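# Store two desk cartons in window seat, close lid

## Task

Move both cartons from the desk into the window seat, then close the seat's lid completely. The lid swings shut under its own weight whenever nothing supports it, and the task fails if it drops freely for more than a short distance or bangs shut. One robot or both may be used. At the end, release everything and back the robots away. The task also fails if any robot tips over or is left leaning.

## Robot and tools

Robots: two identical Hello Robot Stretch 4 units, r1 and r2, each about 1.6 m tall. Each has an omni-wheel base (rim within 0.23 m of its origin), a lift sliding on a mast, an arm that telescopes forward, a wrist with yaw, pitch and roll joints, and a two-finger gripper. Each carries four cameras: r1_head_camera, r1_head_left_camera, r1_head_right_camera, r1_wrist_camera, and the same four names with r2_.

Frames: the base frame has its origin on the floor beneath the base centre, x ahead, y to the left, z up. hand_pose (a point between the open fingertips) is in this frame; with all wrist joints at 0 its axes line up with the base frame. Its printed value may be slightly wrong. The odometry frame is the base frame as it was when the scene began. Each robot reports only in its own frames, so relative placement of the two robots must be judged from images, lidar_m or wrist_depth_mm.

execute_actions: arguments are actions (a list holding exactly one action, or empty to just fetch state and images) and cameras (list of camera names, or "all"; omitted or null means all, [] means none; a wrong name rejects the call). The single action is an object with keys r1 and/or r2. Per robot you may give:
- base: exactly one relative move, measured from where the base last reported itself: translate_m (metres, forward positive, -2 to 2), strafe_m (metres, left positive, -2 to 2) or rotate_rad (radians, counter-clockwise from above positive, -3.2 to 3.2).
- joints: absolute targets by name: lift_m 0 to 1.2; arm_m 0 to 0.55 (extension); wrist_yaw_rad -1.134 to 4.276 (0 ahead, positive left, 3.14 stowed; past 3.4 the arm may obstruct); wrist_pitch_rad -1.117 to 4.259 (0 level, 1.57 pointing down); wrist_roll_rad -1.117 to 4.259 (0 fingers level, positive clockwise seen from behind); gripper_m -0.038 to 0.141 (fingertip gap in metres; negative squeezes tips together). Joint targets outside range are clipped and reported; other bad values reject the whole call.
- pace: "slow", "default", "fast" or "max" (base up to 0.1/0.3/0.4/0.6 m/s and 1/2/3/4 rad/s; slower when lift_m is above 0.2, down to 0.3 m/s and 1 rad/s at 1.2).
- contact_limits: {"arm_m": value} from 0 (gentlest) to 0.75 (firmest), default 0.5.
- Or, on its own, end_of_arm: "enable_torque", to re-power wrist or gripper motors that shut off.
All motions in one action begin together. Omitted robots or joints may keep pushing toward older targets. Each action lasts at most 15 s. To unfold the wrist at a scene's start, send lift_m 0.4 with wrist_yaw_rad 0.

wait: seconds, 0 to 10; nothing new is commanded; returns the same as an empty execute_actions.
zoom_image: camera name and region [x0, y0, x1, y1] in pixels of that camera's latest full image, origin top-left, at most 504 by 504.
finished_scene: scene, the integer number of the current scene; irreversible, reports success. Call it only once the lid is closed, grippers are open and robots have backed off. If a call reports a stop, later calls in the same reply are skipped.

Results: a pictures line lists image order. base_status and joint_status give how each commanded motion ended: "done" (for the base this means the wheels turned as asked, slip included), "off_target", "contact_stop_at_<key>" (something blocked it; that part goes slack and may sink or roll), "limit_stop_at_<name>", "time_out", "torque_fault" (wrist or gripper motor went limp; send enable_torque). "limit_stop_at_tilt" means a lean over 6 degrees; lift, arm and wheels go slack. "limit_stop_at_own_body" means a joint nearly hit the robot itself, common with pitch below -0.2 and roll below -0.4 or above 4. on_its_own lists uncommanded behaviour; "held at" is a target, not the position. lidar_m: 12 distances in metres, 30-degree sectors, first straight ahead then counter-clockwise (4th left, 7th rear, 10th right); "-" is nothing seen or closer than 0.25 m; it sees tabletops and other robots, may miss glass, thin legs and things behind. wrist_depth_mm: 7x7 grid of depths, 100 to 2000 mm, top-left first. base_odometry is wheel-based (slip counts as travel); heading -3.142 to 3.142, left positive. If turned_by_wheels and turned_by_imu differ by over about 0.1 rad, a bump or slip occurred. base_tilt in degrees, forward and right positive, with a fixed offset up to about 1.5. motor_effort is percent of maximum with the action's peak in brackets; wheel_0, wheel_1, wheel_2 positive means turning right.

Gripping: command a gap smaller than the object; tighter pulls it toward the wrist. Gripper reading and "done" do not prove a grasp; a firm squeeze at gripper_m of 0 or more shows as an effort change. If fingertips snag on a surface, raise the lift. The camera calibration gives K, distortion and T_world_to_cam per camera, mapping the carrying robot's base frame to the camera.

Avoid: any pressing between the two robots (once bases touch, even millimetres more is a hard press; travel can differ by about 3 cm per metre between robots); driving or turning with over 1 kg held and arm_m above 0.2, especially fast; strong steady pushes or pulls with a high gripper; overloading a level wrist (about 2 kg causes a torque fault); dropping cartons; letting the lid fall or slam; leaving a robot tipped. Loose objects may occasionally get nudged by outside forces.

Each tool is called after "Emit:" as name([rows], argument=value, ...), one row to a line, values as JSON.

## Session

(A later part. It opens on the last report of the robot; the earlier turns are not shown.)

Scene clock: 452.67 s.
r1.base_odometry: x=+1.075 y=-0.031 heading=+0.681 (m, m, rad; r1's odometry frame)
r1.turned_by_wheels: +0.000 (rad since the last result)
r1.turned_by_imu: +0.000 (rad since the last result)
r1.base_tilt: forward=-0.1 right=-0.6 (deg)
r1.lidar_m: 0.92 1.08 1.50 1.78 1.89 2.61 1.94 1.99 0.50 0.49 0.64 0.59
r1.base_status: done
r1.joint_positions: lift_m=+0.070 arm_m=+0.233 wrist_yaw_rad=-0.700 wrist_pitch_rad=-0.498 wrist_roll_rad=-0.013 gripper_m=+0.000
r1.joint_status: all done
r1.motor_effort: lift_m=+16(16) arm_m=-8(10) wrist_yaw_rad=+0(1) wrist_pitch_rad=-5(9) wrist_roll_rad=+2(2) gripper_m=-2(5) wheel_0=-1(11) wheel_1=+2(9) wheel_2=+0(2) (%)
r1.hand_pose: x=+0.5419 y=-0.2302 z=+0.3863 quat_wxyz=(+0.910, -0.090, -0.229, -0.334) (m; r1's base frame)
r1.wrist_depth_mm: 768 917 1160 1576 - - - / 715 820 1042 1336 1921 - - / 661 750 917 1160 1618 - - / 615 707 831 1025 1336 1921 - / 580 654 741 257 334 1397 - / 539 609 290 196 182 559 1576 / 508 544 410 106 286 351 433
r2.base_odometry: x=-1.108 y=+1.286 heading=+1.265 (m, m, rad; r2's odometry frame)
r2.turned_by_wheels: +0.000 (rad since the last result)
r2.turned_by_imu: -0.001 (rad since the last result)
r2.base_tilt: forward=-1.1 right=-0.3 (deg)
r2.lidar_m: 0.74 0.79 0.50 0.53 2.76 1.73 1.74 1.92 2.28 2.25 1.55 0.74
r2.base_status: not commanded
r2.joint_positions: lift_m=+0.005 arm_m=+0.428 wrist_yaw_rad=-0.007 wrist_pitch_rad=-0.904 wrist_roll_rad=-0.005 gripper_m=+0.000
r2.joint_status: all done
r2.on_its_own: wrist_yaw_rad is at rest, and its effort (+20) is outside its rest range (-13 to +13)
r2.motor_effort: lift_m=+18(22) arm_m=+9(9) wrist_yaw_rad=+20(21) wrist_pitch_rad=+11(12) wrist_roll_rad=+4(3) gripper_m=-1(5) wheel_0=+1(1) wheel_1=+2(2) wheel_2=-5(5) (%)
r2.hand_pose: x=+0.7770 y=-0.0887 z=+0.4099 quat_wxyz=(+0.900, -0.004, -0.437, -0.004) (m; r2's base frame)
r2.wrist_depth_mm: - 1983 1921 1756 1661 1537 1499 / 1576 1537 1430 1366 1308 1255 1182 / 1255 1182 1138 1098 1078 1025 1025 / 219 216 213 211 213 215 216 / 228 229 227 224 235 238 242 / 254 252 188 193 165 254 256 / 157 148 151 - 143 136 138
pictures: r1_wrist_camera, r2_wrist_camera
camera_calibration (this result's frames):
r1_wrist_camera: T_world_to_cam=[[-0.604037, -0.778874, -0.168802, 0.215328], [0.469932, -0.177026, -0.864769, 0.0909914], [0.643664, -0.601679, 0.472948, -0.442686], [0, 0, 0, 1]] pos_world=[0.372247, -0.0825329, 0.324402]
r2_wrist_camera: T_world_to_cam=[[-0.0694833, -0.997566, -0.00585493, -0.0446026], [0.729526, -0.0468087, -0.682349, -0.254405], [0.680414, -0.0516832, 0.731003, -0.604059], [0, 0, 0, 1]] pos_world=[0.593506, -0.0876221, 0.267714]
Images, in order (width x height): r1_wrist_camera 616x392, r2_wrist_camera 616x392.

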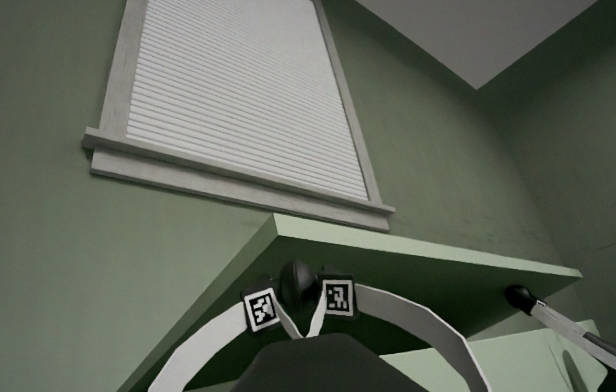

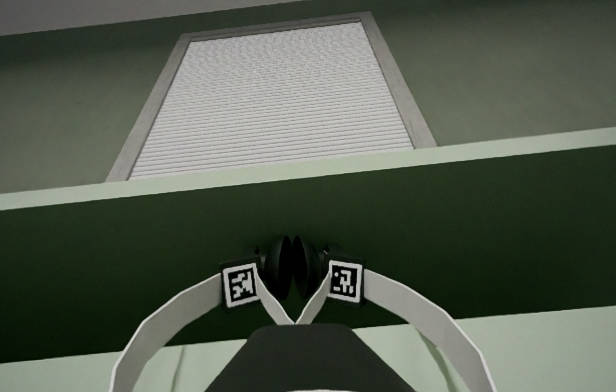

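Emit:
execute_actions([
  {"r1": {"joints": {"lift_m": 0.105}, "pace": "slow"}},
], cameras=["r2_wrist_camera", "r1_wrist_camera"])

Scene clock: 460.63 s.
r1.base_odometry: x=+1.075 y=-0.031 heading=+0.681 (m, m, rad; r1's odometry frame)
r1.turned_by_wheels: +0.000 (rad since the last result)
r1.turned_by_imu: -0.001 (rad since the last result)
r1.base_tilt: forward=-0.1 right=-0.4 (deg)
r1.lidar_m: 0.92 1.07 1.46 1.79 1.88 2.59 1.95 1.99 0.50 0.49 0.63 0.61
r1.base_status: not commanded
r1.joint_positions: lift_m=+0.104 arm_m=+0.233 wrist_yaw_rad=-0.701 wrist_pitch_rad=-0.489 wrist_roll_rad=-0.013 gripper_m=+0.000
r1.joint_status: all done
r1.on_its_own: wrist_pitch_rad is at rest, and its effort (-33) is outside its rest range (-23 to +23)
r1.motor_effort: lift_m=+30(30) arm_m=-7(8) wrist_yaw_rad=+2(2) wrist_pitch_rad=-33(31) wrist_roll_rad=+2(2) gripper_m=+0(8) wheel_0=-1(1) wheel_1=+2(2) wheel_2=+0(0) (%)
r1.hand_pose: x=+0.5425 y=-0.2310 z=+0.4180 quat_wxyz=(+0.911, -0.089, -0.225, -0.334) (m; r1's base frame)
r1.wrist_depth_mm: 759 904 1118 1499 - - - / 699 820 1008 1308 1863 - - / 647 741 904 1138 1576 - - / 615 699 820 1008 1336 1921 - / 574 654 768 254 1098 1537 - / 539 609 282 195 183 496 1118 / 512 559 338 106 647 539 442
r2.base_odometry: x=-1.108 y=+1.286 heading=+1.265 (m, m, rad; r2's odometry frame)
r2.turned_by_wheels: +0.000 (rad since the last result)
r2.turned_by_imu: -0.001 (rad since the last result)
r2.base_tilt: forward=-1.0 right=-0.2 (deg)
r2.lidar_m: 0.74 0.79 0.50 0.53 2.75 1.74 1.73 1.93 2.28 2.25 1.54 0.75
r2.base_status: not commanded
r2.joint_positions: lift_m=+0.005 arm_m=+0.428 wrist_yaw_rad=-0.004 wrist_pitch_rad=-0.903 wrist_roll_rad=-0.005 gripper_m=+0.000
r2.joint_status: not commanded
r2.motor_effort: lift_m=+18(18) arm_m=+9(9) wrist_yaw_rad=+11(21) wrist_pitch_rad=+7(11) wrist_roll_rad=+3(4) gripper_m=-1(1) wheel_0=+1(2) wheel_1=+2(2) wheel_2=-5(5) (%)
r2.hand_pose: x=+0.7775 y=-0.0881 z=+0.4097 quat_wxyz=(+0.900, -0.003, -0.436, -0.003) (m; r2's base frame)
r2.wrist_depth_mm: 1983 - 1983 1808 1618 1576 1464 / 1618 1537 1430 1366 1308 1255 1205 / 1255 1205 1160 1078 1060 217 212 / 220 219 217 215 216 218 220 / 232 234 230 220 239 242 243 / 257 255 186 192 171 263 260 / 159 148 151 - 142 136 138
pictures: r1_wrist_camera, r2_wrist_camera
camera_calibration (this result's frames):
r1_wrist_camera: T_world_to_cam=[[-0.605662, -0.77754, -0.169131, 0.221703], [0.464206, -0.172622, -0.868743, 0.123759], [0.646287, -0.604676, 0.46549, -0.457551], [0, 0, 0, 1]] pos_world=[0.372536, -0.0829236, 0.357997]
r2_wrist_camera: T_world_to_cam=[[-0.0658592, -0.99781, -0.006153, -0.046722], [0.728954, -0.0439011, -0.683153, -0.253863], [0.681387, -0.0494772, 0.730249, -0.604499], [0, 0, 0, 1]] pos_world=[0.593875, -0.0876735, 0.26772]
Images, in order (width x height): r1_wrist_camera 616x392, r2_wrist_camera 616x392.

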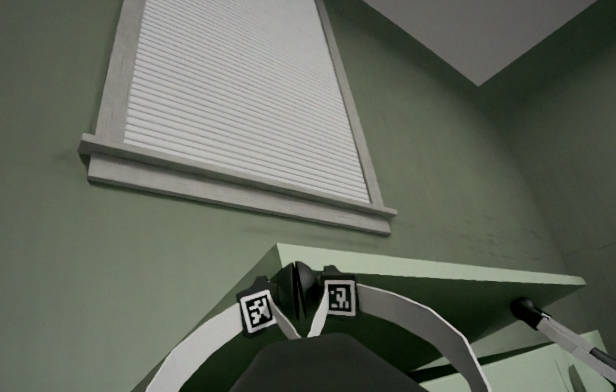

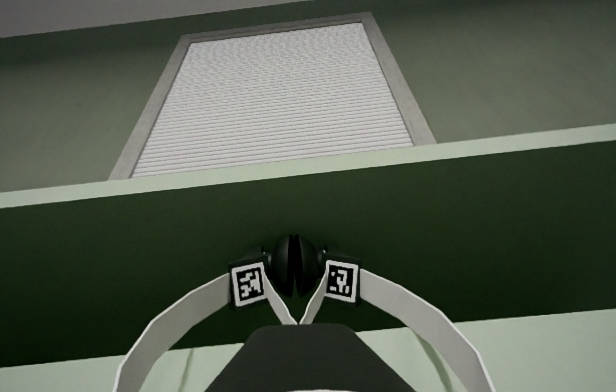

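Emit:
zoom_image(camera="r1_wrist_camera", region=[200, 210, 420, 350])

Region (200, 210, 420, 350) of r1_wrist_camera's 616x392 image, scaled by 2.291; it fills the top 321 rows of this view, and the rest is white.

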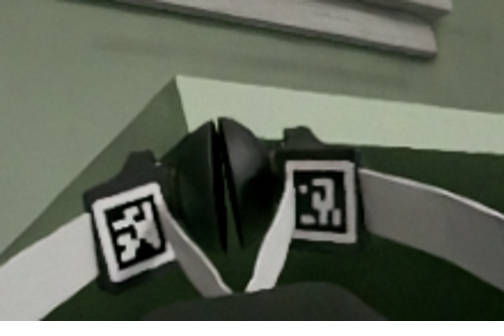

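Emit:
execute_actions([
  {"r1": {"joints": {"lift_m": 0.085, "arm_m": 0.247}, "pace": "slow"}},
], cameras=[])

Emit:
execute_actions([
  {"r1": {"joints": {"lift_m": 0.112}, "pace": "slow"}},
], cameras=["r2_wrist_camera", "r1_wrist_camera"])

Scene clock: 467.97 s.
r1.base_odometry: x=+1.075 y=-0.031 heading=+0.681 (m, m, rad; r1's odometry frame)
r1.turned_by_wheels: +0.000 (rad since the last result)
r1.turned_by_imu: -0.001 (rad since the last result)
r1.base_tilt: forward=-0.1 right=-0.4 (deg)
r1.lidar_m: 0.92 1.07 1.50 1.80 1.88 2.62 1.96 1.98 0.50 0.49 0.64 0.59
r1.base_status: not commanded
r1.joint_positions: lift_m=+0.085 arm_m=+0.246 wrist_yaw_rad=-0.700 wrist_pitch_rad=-0.498 wrist_roll_rad=-0.013 gripper_m=+0.000
r1.joint_status: all done
r1.motor_effort: lift_m=+15(29) arm_m=+8(9) wrist_yaw_rad=+2(6) wrist_pitch_rad=-5(32) wrist_roll_rad=+2(2) gripper_m=-4(5) wheel_0=-1(1) wheel_1=+2(2) wheel_2=+0(0) (%)
r1.hand_pose: x=+0.5539 y=-0.2302 z=+0.4013 quat_wxyz=(+0.910, -0.090, -0.229, -0.334) (m; r1's base frame)
r1.wrist_depth_mm: 750 891 1138 1537 - - - / 707 820 1025 1308 1921 - - / 654 732 917 1160 1537 - - / 603 699 820 991 1336 1921 - / 564 647 750 237 312 1464 - / 530 597 285 196 182 504 609 / 500 544 355 106 580 332 415
r2.base_odometry: x=-1.108 y=+1.286 heading=+1.265 (m, m, rad; r2's odometry frame)
r2.turned_by_wheels: +0.000 (rad since the last result)
r2.turned_by_imu: -0.001 (rad since the last result)
r2.base_tilt: forward=-1.0 right=+0.0 (deg)
r2.lidar_m: 0.73 0.80 0.50 0.52 2.76 1.75 1.74 1.92 2.27 2.25 1.54 0.73
r2.base_status: not commanded
r2.joint_positions: lift_m=+0.005 arm_m=+0.428 wrist_yaw_rad=-0.007 wrist_pitch_rad=-0.903 wrist_roll_rad=-0.005 gripper_m=+0.000
r2.joint_status: not commanded
r2.on_its_own: wrist_yaw_rad is at rest, and its effort (+21) is outside its rest range (-13 to +13)
r2.motor_effort: lift_m=+18(18) arm_m=+10(10) wrist_yaw_rad=+21(20) wrist_pitch_rad=+7(9) wrist_roll_rad=+4(5) gripper_m=+0(1) wheel_0=+2(2) wheel_1=+2(2) wheel_2=-5(5) (%)
r2.hand_pose: x=+0.7772 y=-0.0887 z=+0.4097 quat_wxyz=(+0.900, -0.004, -0.436, -0.004) (m; r2's base frame)
r2.wrist_depth_mm: - - 1983 1756 1618 1576 1499 / 1576 1499 1430 1336 1255 1229 1205 / 1281 1182 1160 1098 1060 1042 615 / 218 216 215 212 214 216 218 / 229 230 228 224 236 239 241 / 255 251 187 192 171 255 258 / 157 148 151 - 143 136 138
pictures: none
No camera images: the call's "cameras" was empty. Leave "cameras" out to get every camera's image.

Scene clock: 469.00 s.
r1.base_odometry: x=+1.075 y=-0.031 heading=+0.681 (m, m, rad; r1's odometry frame)
r1.turned_by_wheels: +0.000 (rad since the last result)
r1.turned_by_imu: +0.000 (rad since the last result)
r1.base_tilt: forward=-0.2 right=-0.5 (deg)
r1.lidar_m: 0.90 1.07 1.50 1.80 1.88 2.62 1.93 1.99 0.50 0.49 0.63 0.60
r1.base_status: not commanded
r1.joint_positions: lift_m=+0.111 arm_m=+0.246 wrist_yaw_rad=-0.702 wrist_pitch_rad=-0.483 wrist_roll_rad=-0.013 gripper_m=+0.000
r1.joint_status: all done
r1.on_its_own: wrist_pitch_rad is at rest, and its effort (-47) is outside its rest range (-23 to +23)
r1.motor_effort: lift_m=+33(33) arm_m=+8(8) wrist_yaw_rad=+7(6) wrist_pitch_rad=-47(47) wrist_roll_rad=+1(2) gripper_m=-3(7) wheel_0=-1(1) wheel_1=+2(2) wheel_2=+0(0) (%)
r1.hand_pose: x=+0.5550 y=-0.2317 z=+0.4232 quat_wxyz=(+0.911, -0.088, -0.223, -0.335) (m; r1's base frame)
r1.wrist_depth_mm: 741 866 1078 1464 - - - / 683 798 991 1281 1756 - - / 647 723 904 1118 1499 - - / 597 683 809 976 1308 1863 - / 559 640 759 235 312 1464 - / 521 597 268 200 183 504 627 / 500 549 338 106 661 530 415
r2.base_odometry: x=-1.108 y=+1.286 heading=+1.265 (m, m, rad; r2's odometry frame)
r2.turned_by_wheels: +0.000 (rad since the last result)
r2.turned_by_imu: +0.000 (rad since the last result)
r2.base_tilt: forward=-1.1 right=-0.1 (deg)
r2.lidar_m: 0.74 0.80 0.51 0.55 2.76 1.77 1.73 1.92 2.30 2.26 1.53 0.74
r2.base_status: not commanded
r2.joint_positions: lift_m=+0.005 arm_m=+0.428 wrist_yaw_rad=-0.001 wrist_pitch_rad=-0.900 wrist_roll_rad=-0.004 gripper_m=+0.000
r2.joint_status: not commanded
r2.motor_effort: lift_m=+18(18) arm_m=+9(9) wrist_yaw_rad=+3(20) wrist_pitch_rad=+0(8) wrist_roll_rad=+1(5) gripper_m=-2(4) wheel_0=+2(2) wheel_1=+2(2) wheel_2=-5(5) (%)
r2.hand_pose: x=+0.7785 y=-0.0876 z=+0.4092 quat_wxyz=(+0.900, -0.002, -0.435, -0.001) (m; r2's base frame)
r2.wrist_depth_mm: - 1983 1921 1708 1618 1576 1499 / 1661 1576 1397 1366 1281 1255 1205 / 1281 1205 1160 1138 1042 216 211 / 222 220 220 218 220 221 223 / 236 236 234 216 241 245 245 / 259 260 184 191 186 266 263 / 277 148 150 - 142 135 137
pictures: r1_wrist_camera, r2_wrist_camera
camera_calibration (this result's frames):
r1_wrist_camera: T_world_to_cam=[[-0.607499, -0.776053, -0.169373, 0.231101], [0.460006, -0.169888, -0.871512, 0.126475], [0.647564, -0.607355, 0.460196, -0.467609], [0, 0, 0, 1]] pos_world=[0.385021, -0.083172, 0.364559]
r2_wrist_camera: T_world_to_cam=[[-0.0627931, -0.998007, -0.00619665, -0.0485528], [0.726986, -0.0414851, -0.685398, -0.252239], [0.683775, -0.0475431, 0.728142, -0.605541], [0, 0, 0, 1]] pos_world=[0.59438, -0.0877096, 0.267735]
Images, in order (width x height): r1_wrist_camera 616x392, r2_wrist_camera 616x392.

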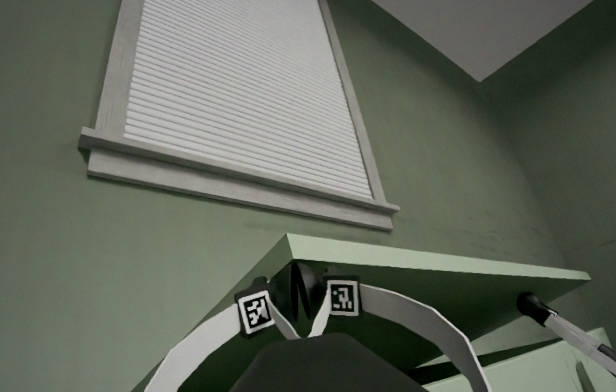

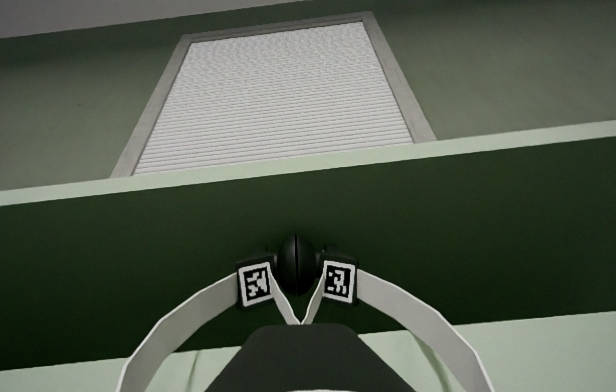

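Emit:
execute_actions([
  {"r2": {"joints": {"lift_m": 0.0, "arm_m": 0.405}, "pace": "slow"}},
], cameras=["r2_wrist_camera", "r1_wrist_camera"])

Scene clock: 473.60 s.
r1.base_odometry: x=+1.075 y=-0.031 heading=+0.681 (m, m, rad; r1's odometry frame)
r1.turned_by_wheels: +0.000 (rad since the last result)
r1.turned_by_imu: -0.001 (rad since the last result)
r1.base_tilt: forward=-0.2 right=-0.5 (deg)
r1.lidar_m: 0.90 1.08 1.51 1.80 1.88 2.63 1.95 1.99 0.50 0.49 0.62 0.60
r1.base_status: not commanded
r1.joint_positions: lift_m=+0.111 arm_m=+0.246 wrist_yaw_rad=-0.703 wrist_pitch_rad=-0.482 wrist_roll_rad=-0.013 gripper_m=+0.000
r1.joint_status: not commanded
r1.on_its_own: wrist_pitch_rad is at rest, and its effort (-51) is outside its rest range (-23 to +23)
r1.motor_effort: lift_m=+33(33) arm_m=+8(8) wrist_yaw_rad=+7(8) wrist_pitch_rad=-51(49) wrist_roll_rad=+2(2) gripper_m=+0(2) wheel_0=-1(1) wheel_1=+2(2) wheel_2=+0(0) (%)
r1.hand_pose: x=+0.5550 y=-0.2319 z=+0.4230 quat_wxyz=(+0.911, -0.088, -0.222, -0.336) (m; r1's base frame)
r1.wrist_depth_mm: 741 854 1078 1464 - - - / 691 798 976 1281 1808 - - / 634 715 891 1118 1499 - - / 597 683 809 976 1281 1863 - / 559 640 750 235 310 1464 - / 525 597 267 199 183 492 661 / 500 544 338 106 676 530 424
r2.base_odometry: x=-1.108 y=+1.286 heading=+1.265 (m, m, rad; r2's odometry frame)
r2.turned_by_wheels: +0.000 (rad since the last result)
r2.turned_by_imu: -0.001 (rad since the last result)
r2.base_tilt: forward=-0.9 right=-0.1 (deg)
r2.lidar_m: 0.74 0.79 0.51 0.53 2.75 1.74 1.74 1.91 2.28 2.25 1.55 0.73
r2.base_status: not commanded
r2.joint_positions: lift_m=+0.000 arm_m=+0.407 wrist_yaw_rad=+0.000 wrist_pitch_rad=-0.899 wrist_roll_rad=-0.004 gripper_m=+0.000
r2.joint_status: all done
r2.motor_effort: lift_m=+12(16) arm_m=-10(10) wrist_yaw_rad=+1(3) wrist_pitch_rad=-4(5) wrist_roll_rad=+1(0) gripper_m=-4(0) wheel_0=+1(2) wheel_1=+2(2) wheel_2=-4(5) (%)
r2.hand_pose: x=+0.7572 y=-0.0875 z=+0.4045 quat_wxyz=(+0.901, -0.002, -0.434, -0.001) (m; r2's base frame)
r2.wrist_depth_mm: - - 1983 1808 1708 1618 1499 / 1661 1618 1537 1430 1366 1281 1205 / 1336 1255 1205 1138 1118 1078 1042 / 1098 1060 237 236 232 230 232 / 244 246 244 213 252 254 256 / 271 272 183 193 186 285 282 / 297 170 294 - 162 154 157
pictures: r1_wrist_camera, r2_wrist_camera
camera_calibration (this result's frames):
r1_wrist_camera: T_world_to_cam=[[-0.607998, -0.775655, -0.169407, 0.231318], [0.459313, -0.169598, -0.871933, 0.126885], [0.647588, -0.607944, 0.459384, -0.467384], [0, 0, 0, 1]] pos_world=[0.385033, -0.0832012, 0.364531]
r2_wrist_camera: T_world_to_cam=[[-0.0618396, -0.998066, -0.00626187, -0.0504769], [0.726322, -0.0406976, -0.686149, -0.239101], [0.684567, -0.0469793, 0.727434, -0.587811], [0, 0, 0, 1]] pos_world=[0.572939, -0.0877251, 0.263219]
Images, in order (width x height): r1_wrist_camera 616x392, r2_wrist_camera 616x392.

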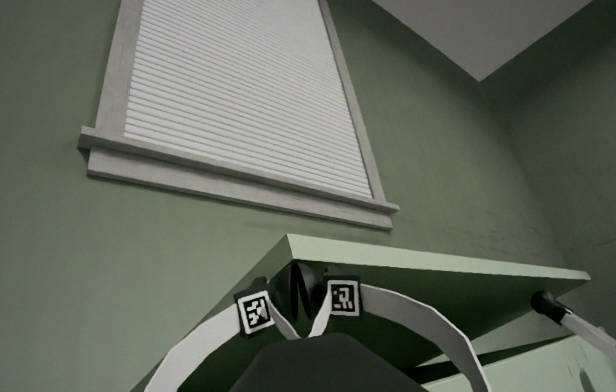

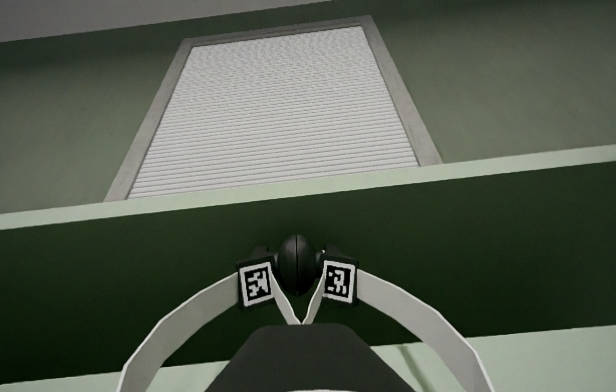

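Emit:
execute_actions([
  {"r2": {"base": {"translate_m": -0.4}, "joints": {"arm_m": 0.2}, "pace": "max"}, "r1": {"joints": {"lift_m": 0.07, "arm_m": 0.239}, "pace": "slow"}},
], cameras=["r1_wrist_camera", "r2_head_camera"])

Scene clock: 480.53 s.
r1.base_odometry: x=+1.075 y=-0.031 heading=+0.681 (m, m, rad; r1's odometry frame)
r1.turned_by_wheels: +0.000 (rad since the last result)
r1.turned_by_imu: -0.001 (rad since the last result)
r1.base_tilt: forward=-0.1 right=-0.4 (deg)
r1.lidar_m: 0.91 1.07 1.48 1.78 1.89 2.61 1.94 0.78 0.69 0.72 0.76 0.59
r1.base_status: not commanded
r1.joint_positions: lift_m=+0.070 arm_m=+0.240 wrist_yaw_rad=-0.701 wrist_pitch_rad=-0.479 wrist_roll_rad=-0.013 gripper_m=+0.000
r1.joint_status: all done
r1.on_its_own: wrist_pitch_rad is at rest, and its effort (-59) is outside its rest range (-23 to +23)
r1.motor_effort: lift_m=+24(33) arm_m=-7(7) wrist_yaw_rad=+4(9) wrist_pitch_rad=-59(60) wrist_roll_rad=+2(1) gripper_m=-3(2) wheel_0=+0(1) wheel_1=+2(2) wheel_2=+0(0) (%)
r1.hand_pose: x=+0.5502 y=-0.2319 z=+0.3810 quat_wxyz=(+0.912, -0.087, -0.221, -0.335) (m; r1's base frame)
r1.wrist_depth_mm: 741 854 1078 1464 - - - / 691 798 991 1281 1808 - - / 647 723 891 1118 1499 - - / 603 691 831 991 1308 1921 - / 564 647 750 234 309 1430 - / 525 597 267 201 184 462 580 / 504 517 268 105 263 329 421
r2.base_odometry: x=-1.228 y=+0.904 heading=+1.265 (m, m, rad; r2's odometry frame)
r2.turned_by_wheels: +0.000 (rad since the last result)
r2.turned_by_imu: +0.000 (rad since the last result)
r2.base_tilt: forward=-1.0 right=-0.2 (deg)
r2.lidar_m: 1.11 0.75 0.73 2.57 2.67 1.36 1.35 1.50 2.21 2.18 2.03 1.14
r2.base_status: done
r2.joint_positions: lift_m=+0.000 arm_m=+0.202 wrist_yaw_rad=+0.000 wrist_pitch_rad=-0.899 wrist_roll_rad=-0.004 gripper_m=+0.000
r2.joint_status: all done
r2.motor_effort: lift_m=+13(13) arm_m=-9(9) wrist_yaw_rad=+0(2) wrist_pitch_rad=-4(5) wrist_roll_rad=-1(0) gripper_m=-3(3) wheel_0=-1(8) wheel_1=-2(9) wheel_2=+0(14) (%)
r2.hand_pose: x=+0.5521 y=-0.0875 z=+0.4044 quat_wxyz=(+0.901, -0.002, -0.434, -0.001) (m; r2's base frame)
r2.wrist_depth_mm: - - - - - - - / - - - - - - - / - - - - - 1983 - / - - 1921 1983 1863 1756 1661 / 1756 1756 1661 213 1576 1537 1499 / 1576 1576 183 193 186 1336 1308 / 1397 1308 1281 - 1229 1205 1205
pictures: r1_wrist_camera, r2_head_camera
camera_calibration (this result's frames):
r1_wrist_camera: T_world_to_cam=[[-0.607356, -0.776134, -0.169513, 0.220824], [0.457621, -0.167384, -0.87325, 0.0943641], [0.649385, -0.607946, 0.456837, -0.445048], [0, 0, 0, 1]] pos_world=[0.379944, -0.0833816, 0.32315]
Images, in order (width x height): r1_wrist_camera 616x392, r2_head_camera 420x560.

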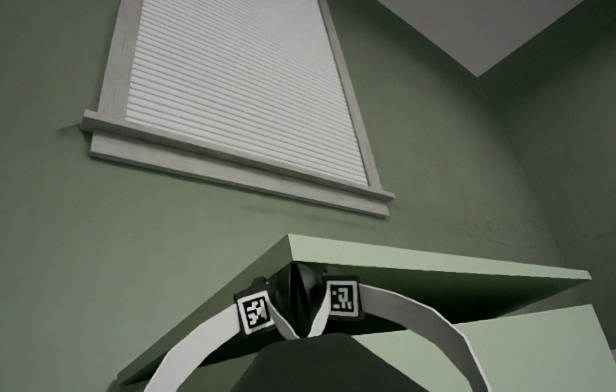

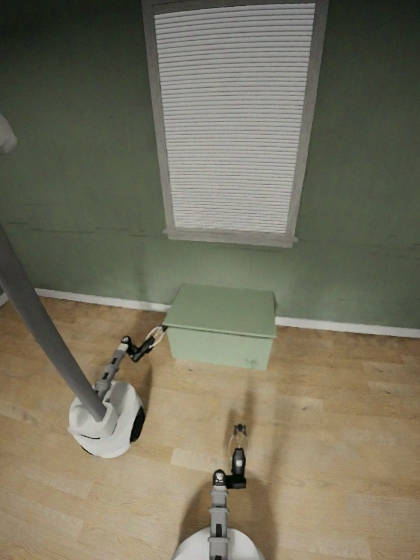

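Emit:
execute_actions([
  {"r1": {"joints": {"lift_m": 0.045, "arm_m": 0.234}, "pace": "slow"}},
], cameras=["r1_wrist_camera"])

Scene clock: 484.10 s.
r1.base_odometry: x=+1.075 y=-0.031 heading=+0.681 (m, m, rad; r1's odometry frame)
r1.turned_by_wheels: +0.000 (rad since the last result)
r1.turned_by_imu: -0.001 (rad since the last result)
r1.base_tilt: forward=-0.1 right=-0.4 (deg)
r1.lidar_m: 0.93 1.07 1.51 1.79 1.88 2.62 1.94 0.75 0.69 0.74 0.75 0.60
r1.base_status: not commanded
r1.joint_positions: lift_m=+0.045 arm_m=+0.236 wrist_yaw_rad=-0.695 wrist_pitch_rad=-0.486 wrist_roll_rad=-0.013 gripper_m=+0.000
r1.joint_status: all done
r1.on_its_own: wrist_yaw_rad is at rest, and its effort (-14) is outside its rest range (-13 to +13); wrist_pitch_rad is at rest, and its effort (-40) is outside its rest range (-23 to +23)
r1.motor_effort: lift_m=+18(22) arm_m=-10(10) wrist_yaw_rad=-14(14) wrist_pitch_rad=-40(69) wrist_roll_rad=+2(2) gripper_m=-6(8) wheel_0=+0(1) wheel_1=+2(2) wheel_2=+0(0) (%)
r1.hand_pose: x=+0.5465 y=-0.2305 z=+0.3581 quat_wxyz=(+0.912, -0.088, -0.224, -0.332) (m; r1's base frame)
r1.wrist_depth_mm: 750 891 1118 1464 - - - / 699 820 1008 1281 1808 - - / 654 732 891 1138 1499 - - / 609 699 831 991 1308 1863 - / 569 647 750 239 315 1464 - / 535 597 274 194 182 387 521 / 512 525 263 105 266 332 424
r2.base_odometry: x=-1.228 y=+0.904 heading=+1.265 (m, m, rad; r2's odometry frame)
r2.turned_by_wheels: +0.000 (rad since the last result)
r2.turned_by_imu: -0.001 (rad since the last result)
r2.base_tilt: forward=-1.0 right=-0.1 (deg)
r2.lidar_m: 1.12 0.74 0.75 2.56 2.67 1.35 1.35 1.50 2.21 2.20 2.05 1.13
r2.base_status: not commanded
r2.joint_positions: lift_m=+0.000 arm_m=+0.202 wrist_yaw_rad=+0.000 wrist_pitch_rad=-0.899 wrist_roll_rad=-0.004 gripper_m=+0.000
r2.joint_status: not commanded
r2.motor_effort: lift_m=+13(13) arm_m=-10(9) wrist_yaw_rad=+1(0) wrist_pitch_rad=-4(4) wrist_roll_rad=+0(0) gripper_m=-4(4) wheel_0=+0(0) wheel_1=-2(2) wheel_2=+0(0) (%)
r2.hand_pose: x=+0.5521 y=-0.0875 z=+0.4044 quat_wxyz=(+0.901, -0.002, -0.434, -0.001) (m; r2's base frame)
r2.wrist_depth_mm: - - - - - - - / - - - - - - - / - - - - - - - / - 1983 1983 1921 1756 1808 1708 / 1756 1808 1661 213 1618 1537 1464 / 1618 1499 184 193 187 1366 1336 / 1366 1308 1308 - 1255 1205 1205
pictures: r1_wrist_camera
camera_calibration (this result's frames):
r1_wrist_camera: T_world_to_cam=[[-0.601701, -0.78058, -0.169266, 0.211592], [0.463085, -0.168264, -0.870195, 0.0721084], [0.650775, -0.601982, 0.46272, -0.43282], [0, 0, 0, 1]] pos_world=[0.375591, -0.0832516, 0.298838]
Images, in order (width x height): r1_wrist_camera 616x392.

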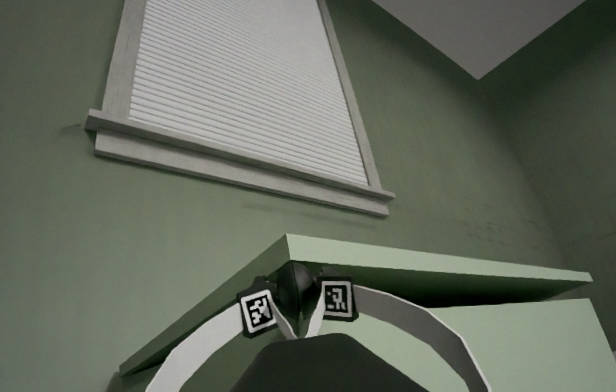

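Emit:
execute_actions([
  {"r1": {"base": {"strafe_m": 0.005}, "joints": {"arm_m": 0.230}, "pace": "slow"}},
], cameras=["r1_wrist_camera"])

Scene clock: 488.83 s.
r1.base_odometry: x=+1.072 y=-0.027 heading=+0.681 (m, m, rad; r1's odometry frame)
r1.turned_by_wheels: +0.000 (rad since the last result)
r1.turned_by_imu: -0.001 (rad since the last result)
r1.base_tilt: forward=+0.0 right=-0.4 (deg)
r1.lidar_m: 0.92 1.08 1.50 1.79 1.88 2.60 1.96 0.76 0.69 0.72 0.75 0.60
r1.base_status: done
r1.joint_positions: lift_m=+0.045 arm_m=+0.232 wrist_yaw_rad=-0.696 wrist_pitch_rad=-0.475 wrist_roll_rad=-0.013 gripper_m=+0.000
r1.joint_status: all done
r1.on_its_own: wrist_pitch_rad is at rest, and its effort (-72) is outside its rest range (-23 to +23)
r1.motor_effort: lift_m=+22(23) arm_m=-10(11) wrist_yaw_rad=-10(14) wrist_pitch_rad=-72(71) wrist_roll_rad=+2(2) gripper_m=-8(7) wheel_0=-6(7) wheel_1=+4(4) wheel_2=+0(1) (%)
r1.hand_pose: x=+0.5435 y=-0.2316 z=+0.3549 quat_wxyz=(+0.913, -0.086, -0.219, -0.333) (m; r1's base frame)
r1.wrist_depth_mm: 750 866 1118 1430 - - - / 691 820 991 1281 1808 - - / 647 723 878 1118 1499 - - / 609 707 842 1008 1308 1863 - / 574 647 759 244 322 1464 - / 535 603 290 195 183 397 525 / 508 504 266 105 272 345 436
r2.base_odometry: x=-1.228 y=+0.904 heading=+1.265 (m, m, rad; r2's odometry frame)
r2.turned_by_wheels: +0.000 (rad since the last result)
r2.turned_by_imu: -0.001 (rad since the last result)
r2.base_tilt: forward=-1.1 right=-0.1 (deg)
r2.lidar_m: 1.10 0.74 0.75 2.56 2.67 1.36 1.33 1.51 2.22 2.19 2.04 1.14
r2.base_status: not commanded
r2.joint_positions: lift_m=+0.000 arm_m=+0.202 wrist_yaw_rad=+0.000 wrist_pitch_rad=-0.899 wrist_roll_rad=-0.004 gripper_m=+0.000
r2.joint_status: not commanded
r2.motor_effort: lift_m=+13(13) arm_m=-9(9) wrist_yaw_rad=+1(1) wrist_pitch_rad=-5(5) wrist_roll_rad=+0(2) gripper_m=-5(4) wheel_0=+0(0) wheel_1=-2(1) wheel_2=-1(0) (%)
r2.hand_pose: x=+0.5521 y=-0.0875 z=+0.4044 quat_wxyz=(+0.901, -0.002, -0.434, -0.001) (m; r2's base frame)
r2.wrist_depth_mm: - - - - - - - / - - - - - - - / - - - - - - 1983 / - - 1983 1863 1863 1756 1708 / 1808 1708 1661 213 1576 1537 1499 / 1576 1499 183 193 186 1366 1336 / 1397 1281 1308 - 1229 1182 1205
pictures: r1_wrist_camera
camera_calibration (this result's frames):
r1_wrist_camera: T_world_to_cam=[[-0.604134, -0.778608, -0.169682, 0.210266], [0.455277, -0.16248, -0.875399, 0.0778954], [0.654023, -0.60611, 0.452642, -0.429184], [0, 0, 0, 1]] pos_world=[0.372261, -0.0837616, 0.298135]
Images, in order (width x height): r1_wrist_camera 616x392.

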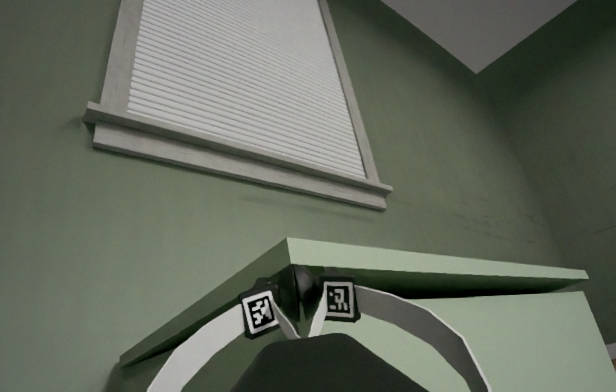

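Lid came down a bit. Lower further.

Emit:
execute_actions([
  {"r1": {"joints": {"lift_m": 0.03}, "pace": "slow"}},
], cameras=["r1_wrist_camera"])

Scene clock: 492.23 s.
r1.base_odometry: x=+1.072 y=-0.027 heading=+0.681 (m, m, rad; r1's odometry frame)
r1.turned_by_wheels: +0.000 (rad since the last result)
r1.turned_by_imu: -0.001 (rad since the last result)
r1.base_tilt: forward=-0.2 right=-0.2 (deg)
r1.lidar_m: 0.93 1.06 1.50 1.78 1.89 2.63 1.93 0.74 0.69 0.73 0.78 0.60
r1.base_status: not commanded
r1.joint_positions: lift_m=+0.030 arm_m=+0.232 wrist_yaw_rad=-0.697 wrist_pitch_rad=-0.476 wrist_roll_rad=-0.013 gripper_m=+0.000
r1.joint_status: all done
r1.on_its_own: wrist_pitch_rad is at rest, and its effort (-70) is outside its rest range (-23 to +23)
r1.motor_effort: lift_m=+23(22) arm_m=-10(10) wrist_yaw_rad=-9(10) wrist_pitch_rad=-70(73) wrist_roll_rad=+1(2) gripper_m=-6(7) wheel_0=-6(6) wheel_1=+4(4) wheel_2=+0(0) (%)
r1.hand_pose: x=+0.5433 y=-0.2316 z=+0.3401 quat_wxyz=(+0.913, -0.086, -0.219, -0.333) (m; r1's base frame)
r1.wrist_depth_mm: 759 866 1098 1464 - - - / 691 809 991 1281 1808 - - / 654 741 891 1118 1499 - - / 603 707 831 1008 1308 1863 - / 569 647 750 244 320 1464 - / 530 597 278 195 182 377 517 / 508 500 266 106 272 345 439
r2.base_odometry: x=-1.228 y=+0.904 heading=+1.265 (m, m, rad; r2's odometry frame)
r2.turned_by_wheels: +0.000 (rad since the last result)
r2.turned_by_imu: -0.001 (rad since the last result)
r2.base_tilt: forward=-1.2 right=-0.3 (deg)
r2.lidar_m: 1.10 0.74 0.75 2.57 2.67 1.34 1.33 1.49 2.22 2.20 2.03 1.15
r2.base_status: not commanded
r2.joint_positions: lift_m=+0.000 arm_m=+0.202 wrist_yaw_rad=+0.000 wrist_pitch_rad=-0.899 wrist_roll_rad=-0.004 gripper_m=+0.000
r2.joint_status: not commanded
r2.motor_effort: lift_m=+13(13) arm_m=-9(9) wrist_yaw_rad=+0(1) wrist_pitch_rad=-5(3) wrist_roll_rad=+0(0) gripper_m=-3(6) wheel_0=+0(0) wheel_1=-2(2) wheel_2=+0(0) (%)
r2.hand_pose: x=+0.5521 y=-0.0875 z=+0.4044 quat_wxyz=(+0.901, -0.002, -0.434, -0.001) (m; r2's base frame)
r2.wrist_depth_mm: - - - - - - - / - - - - - - - / - - - - - - 1983 / - 1983 1983 1863 1808 1756 1708 / 1808 1756 1661 213 1576 1499 1464 / 1576 1499 183 193 187 1366 1308 / 1397 1308 1308 - 1229 1182 1205
pictures: r1_wrist_camera
camera_calibration (this result's frames):
r1_wrist_camera: T_world_to_cam=[[-0.604273, -0.778506, -0.169653, 0.207745], [0.455779, -0.163087, -0.875025, 0.0645258], [0.653544, -0.606078, 0.453375, -0.422332], [0, 0, 0, 1]] pos_world=[0.372138, -0.0837123, 0.283181]
Images, in order (width x height): r1_wrist_camera 616x392.

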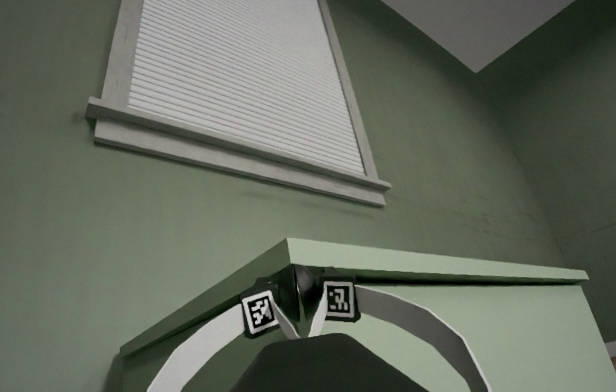

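Emit:
execute_actions([
  {"r1": {"joints": {"lift_m": 0.0}, "pace": "slow"}},
], cameras=["r1_wrist_camera"])

Scene clock: 495.37 s.
r1.base_odometry: x=+1.072 y=-0.027 heading=+0.681 (m, m, rad; r1's odometry frame)
r1.turned_by_wheels: +0.000 (rad since the last result)
r1.turned_by_imu: +0.000 (rad since the last result)
r1.base_tilt: forward=-0.1 right=-0.5 (deg)
r1.lidar_m: 0.93 1.08 1.49 1.79 1.89 2.61 1.94 0.76 0.67 0.72 0.76 0.58
r1.base_status: not commanded
r1.joint_positions: lift_m=+0.001 arm_m=+0.231 wrist_yaw_rad=-0.700 wrist_pitch_rad=-0.498 wrist_roll_rad=-0.013 gripper_m=+0.000
r1.joint_status: all done
r1.motor_effort: lift_m=+15(21) arm_m=-8(10) wrist_yaw_rad=-1(10) wrist_pitch_rad=-9(71) wrist_roll_rad=+2(2) gripper_m=-5(7) wheel_0=-4(7) wheel_1=+4(4) wheel_2=+0(0) (%)
r1.hand_pose: x=+0.5401 y=-0.2301 z=+0.3167 quat_wxyz=(+0.910, -0.090, -0.229, -0.334) (m; r1's base frame)
r1.wrist_depth_mm: 778 904 1138 1576 - - - / 715 831 1042 1366 1921 - - / 661 750 917 1182 1576 - - / 621 715 854 1025 1366 1921 - / 580 661 750 251 329 1499 - / 535 603 301 196 182 387 535 / 517 512 270 106 277 347 445
r2.base_odometry: x=-1.228 y=+0.904 heading=+1.265 (m, m, rad; r2's odometry frame)
r2.turned_by_wheels: +0.000 (rad since the last result)
r2.turned_by_imu: -0.001 (rad since the last result)
r2.base_tilt: forward=-1.0 right=-0.3 (deg)
r2.lidar_m: 1.13 0.73 0.75 2.56 2.66 1.36 1.33 1.50 2.22 2.20 2.04 1.15
r2.base_status: not commanded
r2.joint_positions: lift_m=+0.000 arm_m=+0.202 wrist_yaw_rad=+0.000 wrist_pitch_rad=-0.899 wrist_roll_rad=-0.004 gripper_m=+0.000
r2.joint_status: not commanded
r2.motor_effort: lift_m=+13(13) arm_m=-9(10) wrist_yaw_rad=+1(1) wrist_pitch_rad=-3(4) wrist_roll_rad=-1(2) gripper_m=-7(3) wheel_0=+0(0) wheel_1=-2(2) wheel_2=-1(1) (%)
r2.hand_pose: x=+0.5521 y=-0.0875 z=+0.4044 quat_wxyz=(+0.901, -0.002, -0.434, -0.001) (m; r2's base frame)
r2.wrist_depth_mm: - - - - - - - / - - - - - - - / - - - - - - - / - - 1921 1863 1808 1708 1708 / 1808 1756 1661 213 1576 1499 1499 / 1618 1499 184 193 187 1366 1336 / 1366 1308 1281 - 1205 1182 1205
pictures: r1_wrist_camera
camera_calibration (this result's frames):
r1_wrist_camera: T_world_to_cam=[[-0.603696, -0.779133, -0.168827, 0.202266], [0.469893, -0.176684, -0.86486, 0.031792], [0.644012, -0.601443, 0.472773, -0.408629], [0, 0, 0, 1]] pos_world=[0.37033, -0.082558, 0.254832]
Images, in order (width x height): r1_wrist_camera 616x392.

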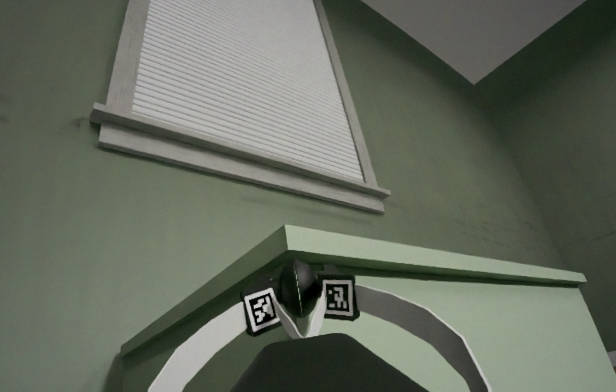

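Lid closed. Move clear.

Emit:
execute_actions([
  {"r1": {"base": {"strafe_m": 0.45}, "joints": {"arm_m": 0.16}, "pace": "max"}},
], cameras=["r2_head_camera"])

Scene clock: 500.70 s.
r1.base_odometry: x=+0.788 y=+0.323 heading=+0.681 (m, m, rad; r1's odometry frame)
r1.turned_by_wheels: +0.000 (rad since the last result)
r1.turned_by_imu: -0.002 (rad since the last result)
r1.base_tilt: forward=-0.2 right=-0.4 (deg)
r1.lidar_m: 1.03 1.08 1.39 1.34 1.37 1.95 2.68 2.06 1.11 1.12 0.86 0.97
r1.base_status: done
r1.joint_positions: lift_m=+0.001 arm_m=+0.161 wrist_yaw_rad=-0.700 wrist_pitch_rad=-0.498 wrist_roll_rad=-0.013 gripper_m=+0.000
r1.joint_status: all done
r1.motor_effort: lift_m=+16(16) arm_m=-8(10) wrist_yaw_rad=+2(1) wrist_pitch_rad=-6(7) wrist_roll_rad=+2(2) gripper_m=-5(5) wheel_0=+2(13) wheel_1=-3(22) wheel_2=+0(1) (%)
r1.hand_pose: x=+0.4698 y=-0.2302 z=+0.3167 quat_wxyz=(+0.910, -0.090, -0.229, -0.334) (m; r1's base frame)
r1.wrist_depth_mm: 866 1025 1308 1756 - - - / 798 946 1182 1499 - - - / 741 866 1060 1308 1756 - - / 691 798 946 1160 1499 - - / 640 741 866 1025 1308 1808 - / 603 683 750 195 182 591 759 / 574 627 732 105 654 535 640
r2.base_odometry: x=-1.228 y=+0.904 heading=+1.265 (m, m, rad; r2's odometry frame)
r2.turned_by_wheels: +0.000 (rad since the last result)
r2.turned_by_imu: -0.001 (rad since the last result)
r2.base_tilt: forward=-1.0 right=-0.2 (deg)
r2.lidar_m: 1.12 1.23 1.11 2.56 2.68 1.35 1.35 1.50 2.23 2.19 2.04 1.13
r2.base_status: not commanded
r2.joint_positions: lift_m=+0.000 arm_m=+0.202 wrist_yaw_rad=+0.000 wrist_pitch_rad=-0.899 wrist_roll_rad=-0.004 gripper_m=+0.000
r2.joint_status: not commanded
r2.motor_effort: lift_m=+13(13) arm_m=-9(9) wrist_yaw_rad=+0(1) wrist_pitch_rad=-3(4) wrist_roll_rad=+0(0) gripper_m=-4(1) wheel_0=+0(0) wheel_1=-2(2) wheel_2=+0(1) (%)
r2.hand_pose: x=+0.5521 y=-0.0875 z=+0.4044 quat_wxyz=(+0.901, -0.002, -0.434, -0.001) (m; r2's base frame)
r2.wrist_depth_mm: - - - - - - - / - - - - - - - / - - - - - - - / - - 1983 1863 1863 1708 1708 / 1808 1756 1661 213 1576 1499 1537 / 1576 1537 183 194 186 1397 1308 / 1366 1281 1281 - 1255 1160 1205
pictures: r2_head_camera
Images, in order (width x height): r2_head_camera 420x560.

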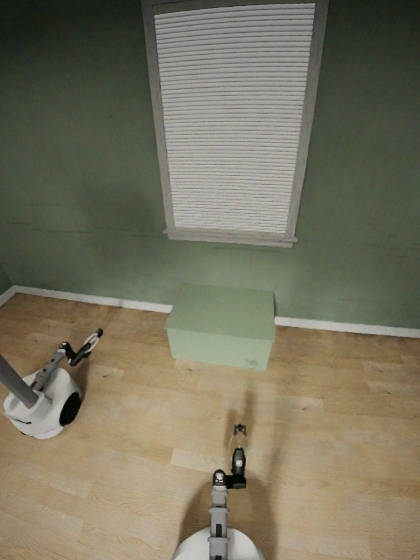

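Emit:
finished_scene(scene=2)

The scene is finished: the task was done.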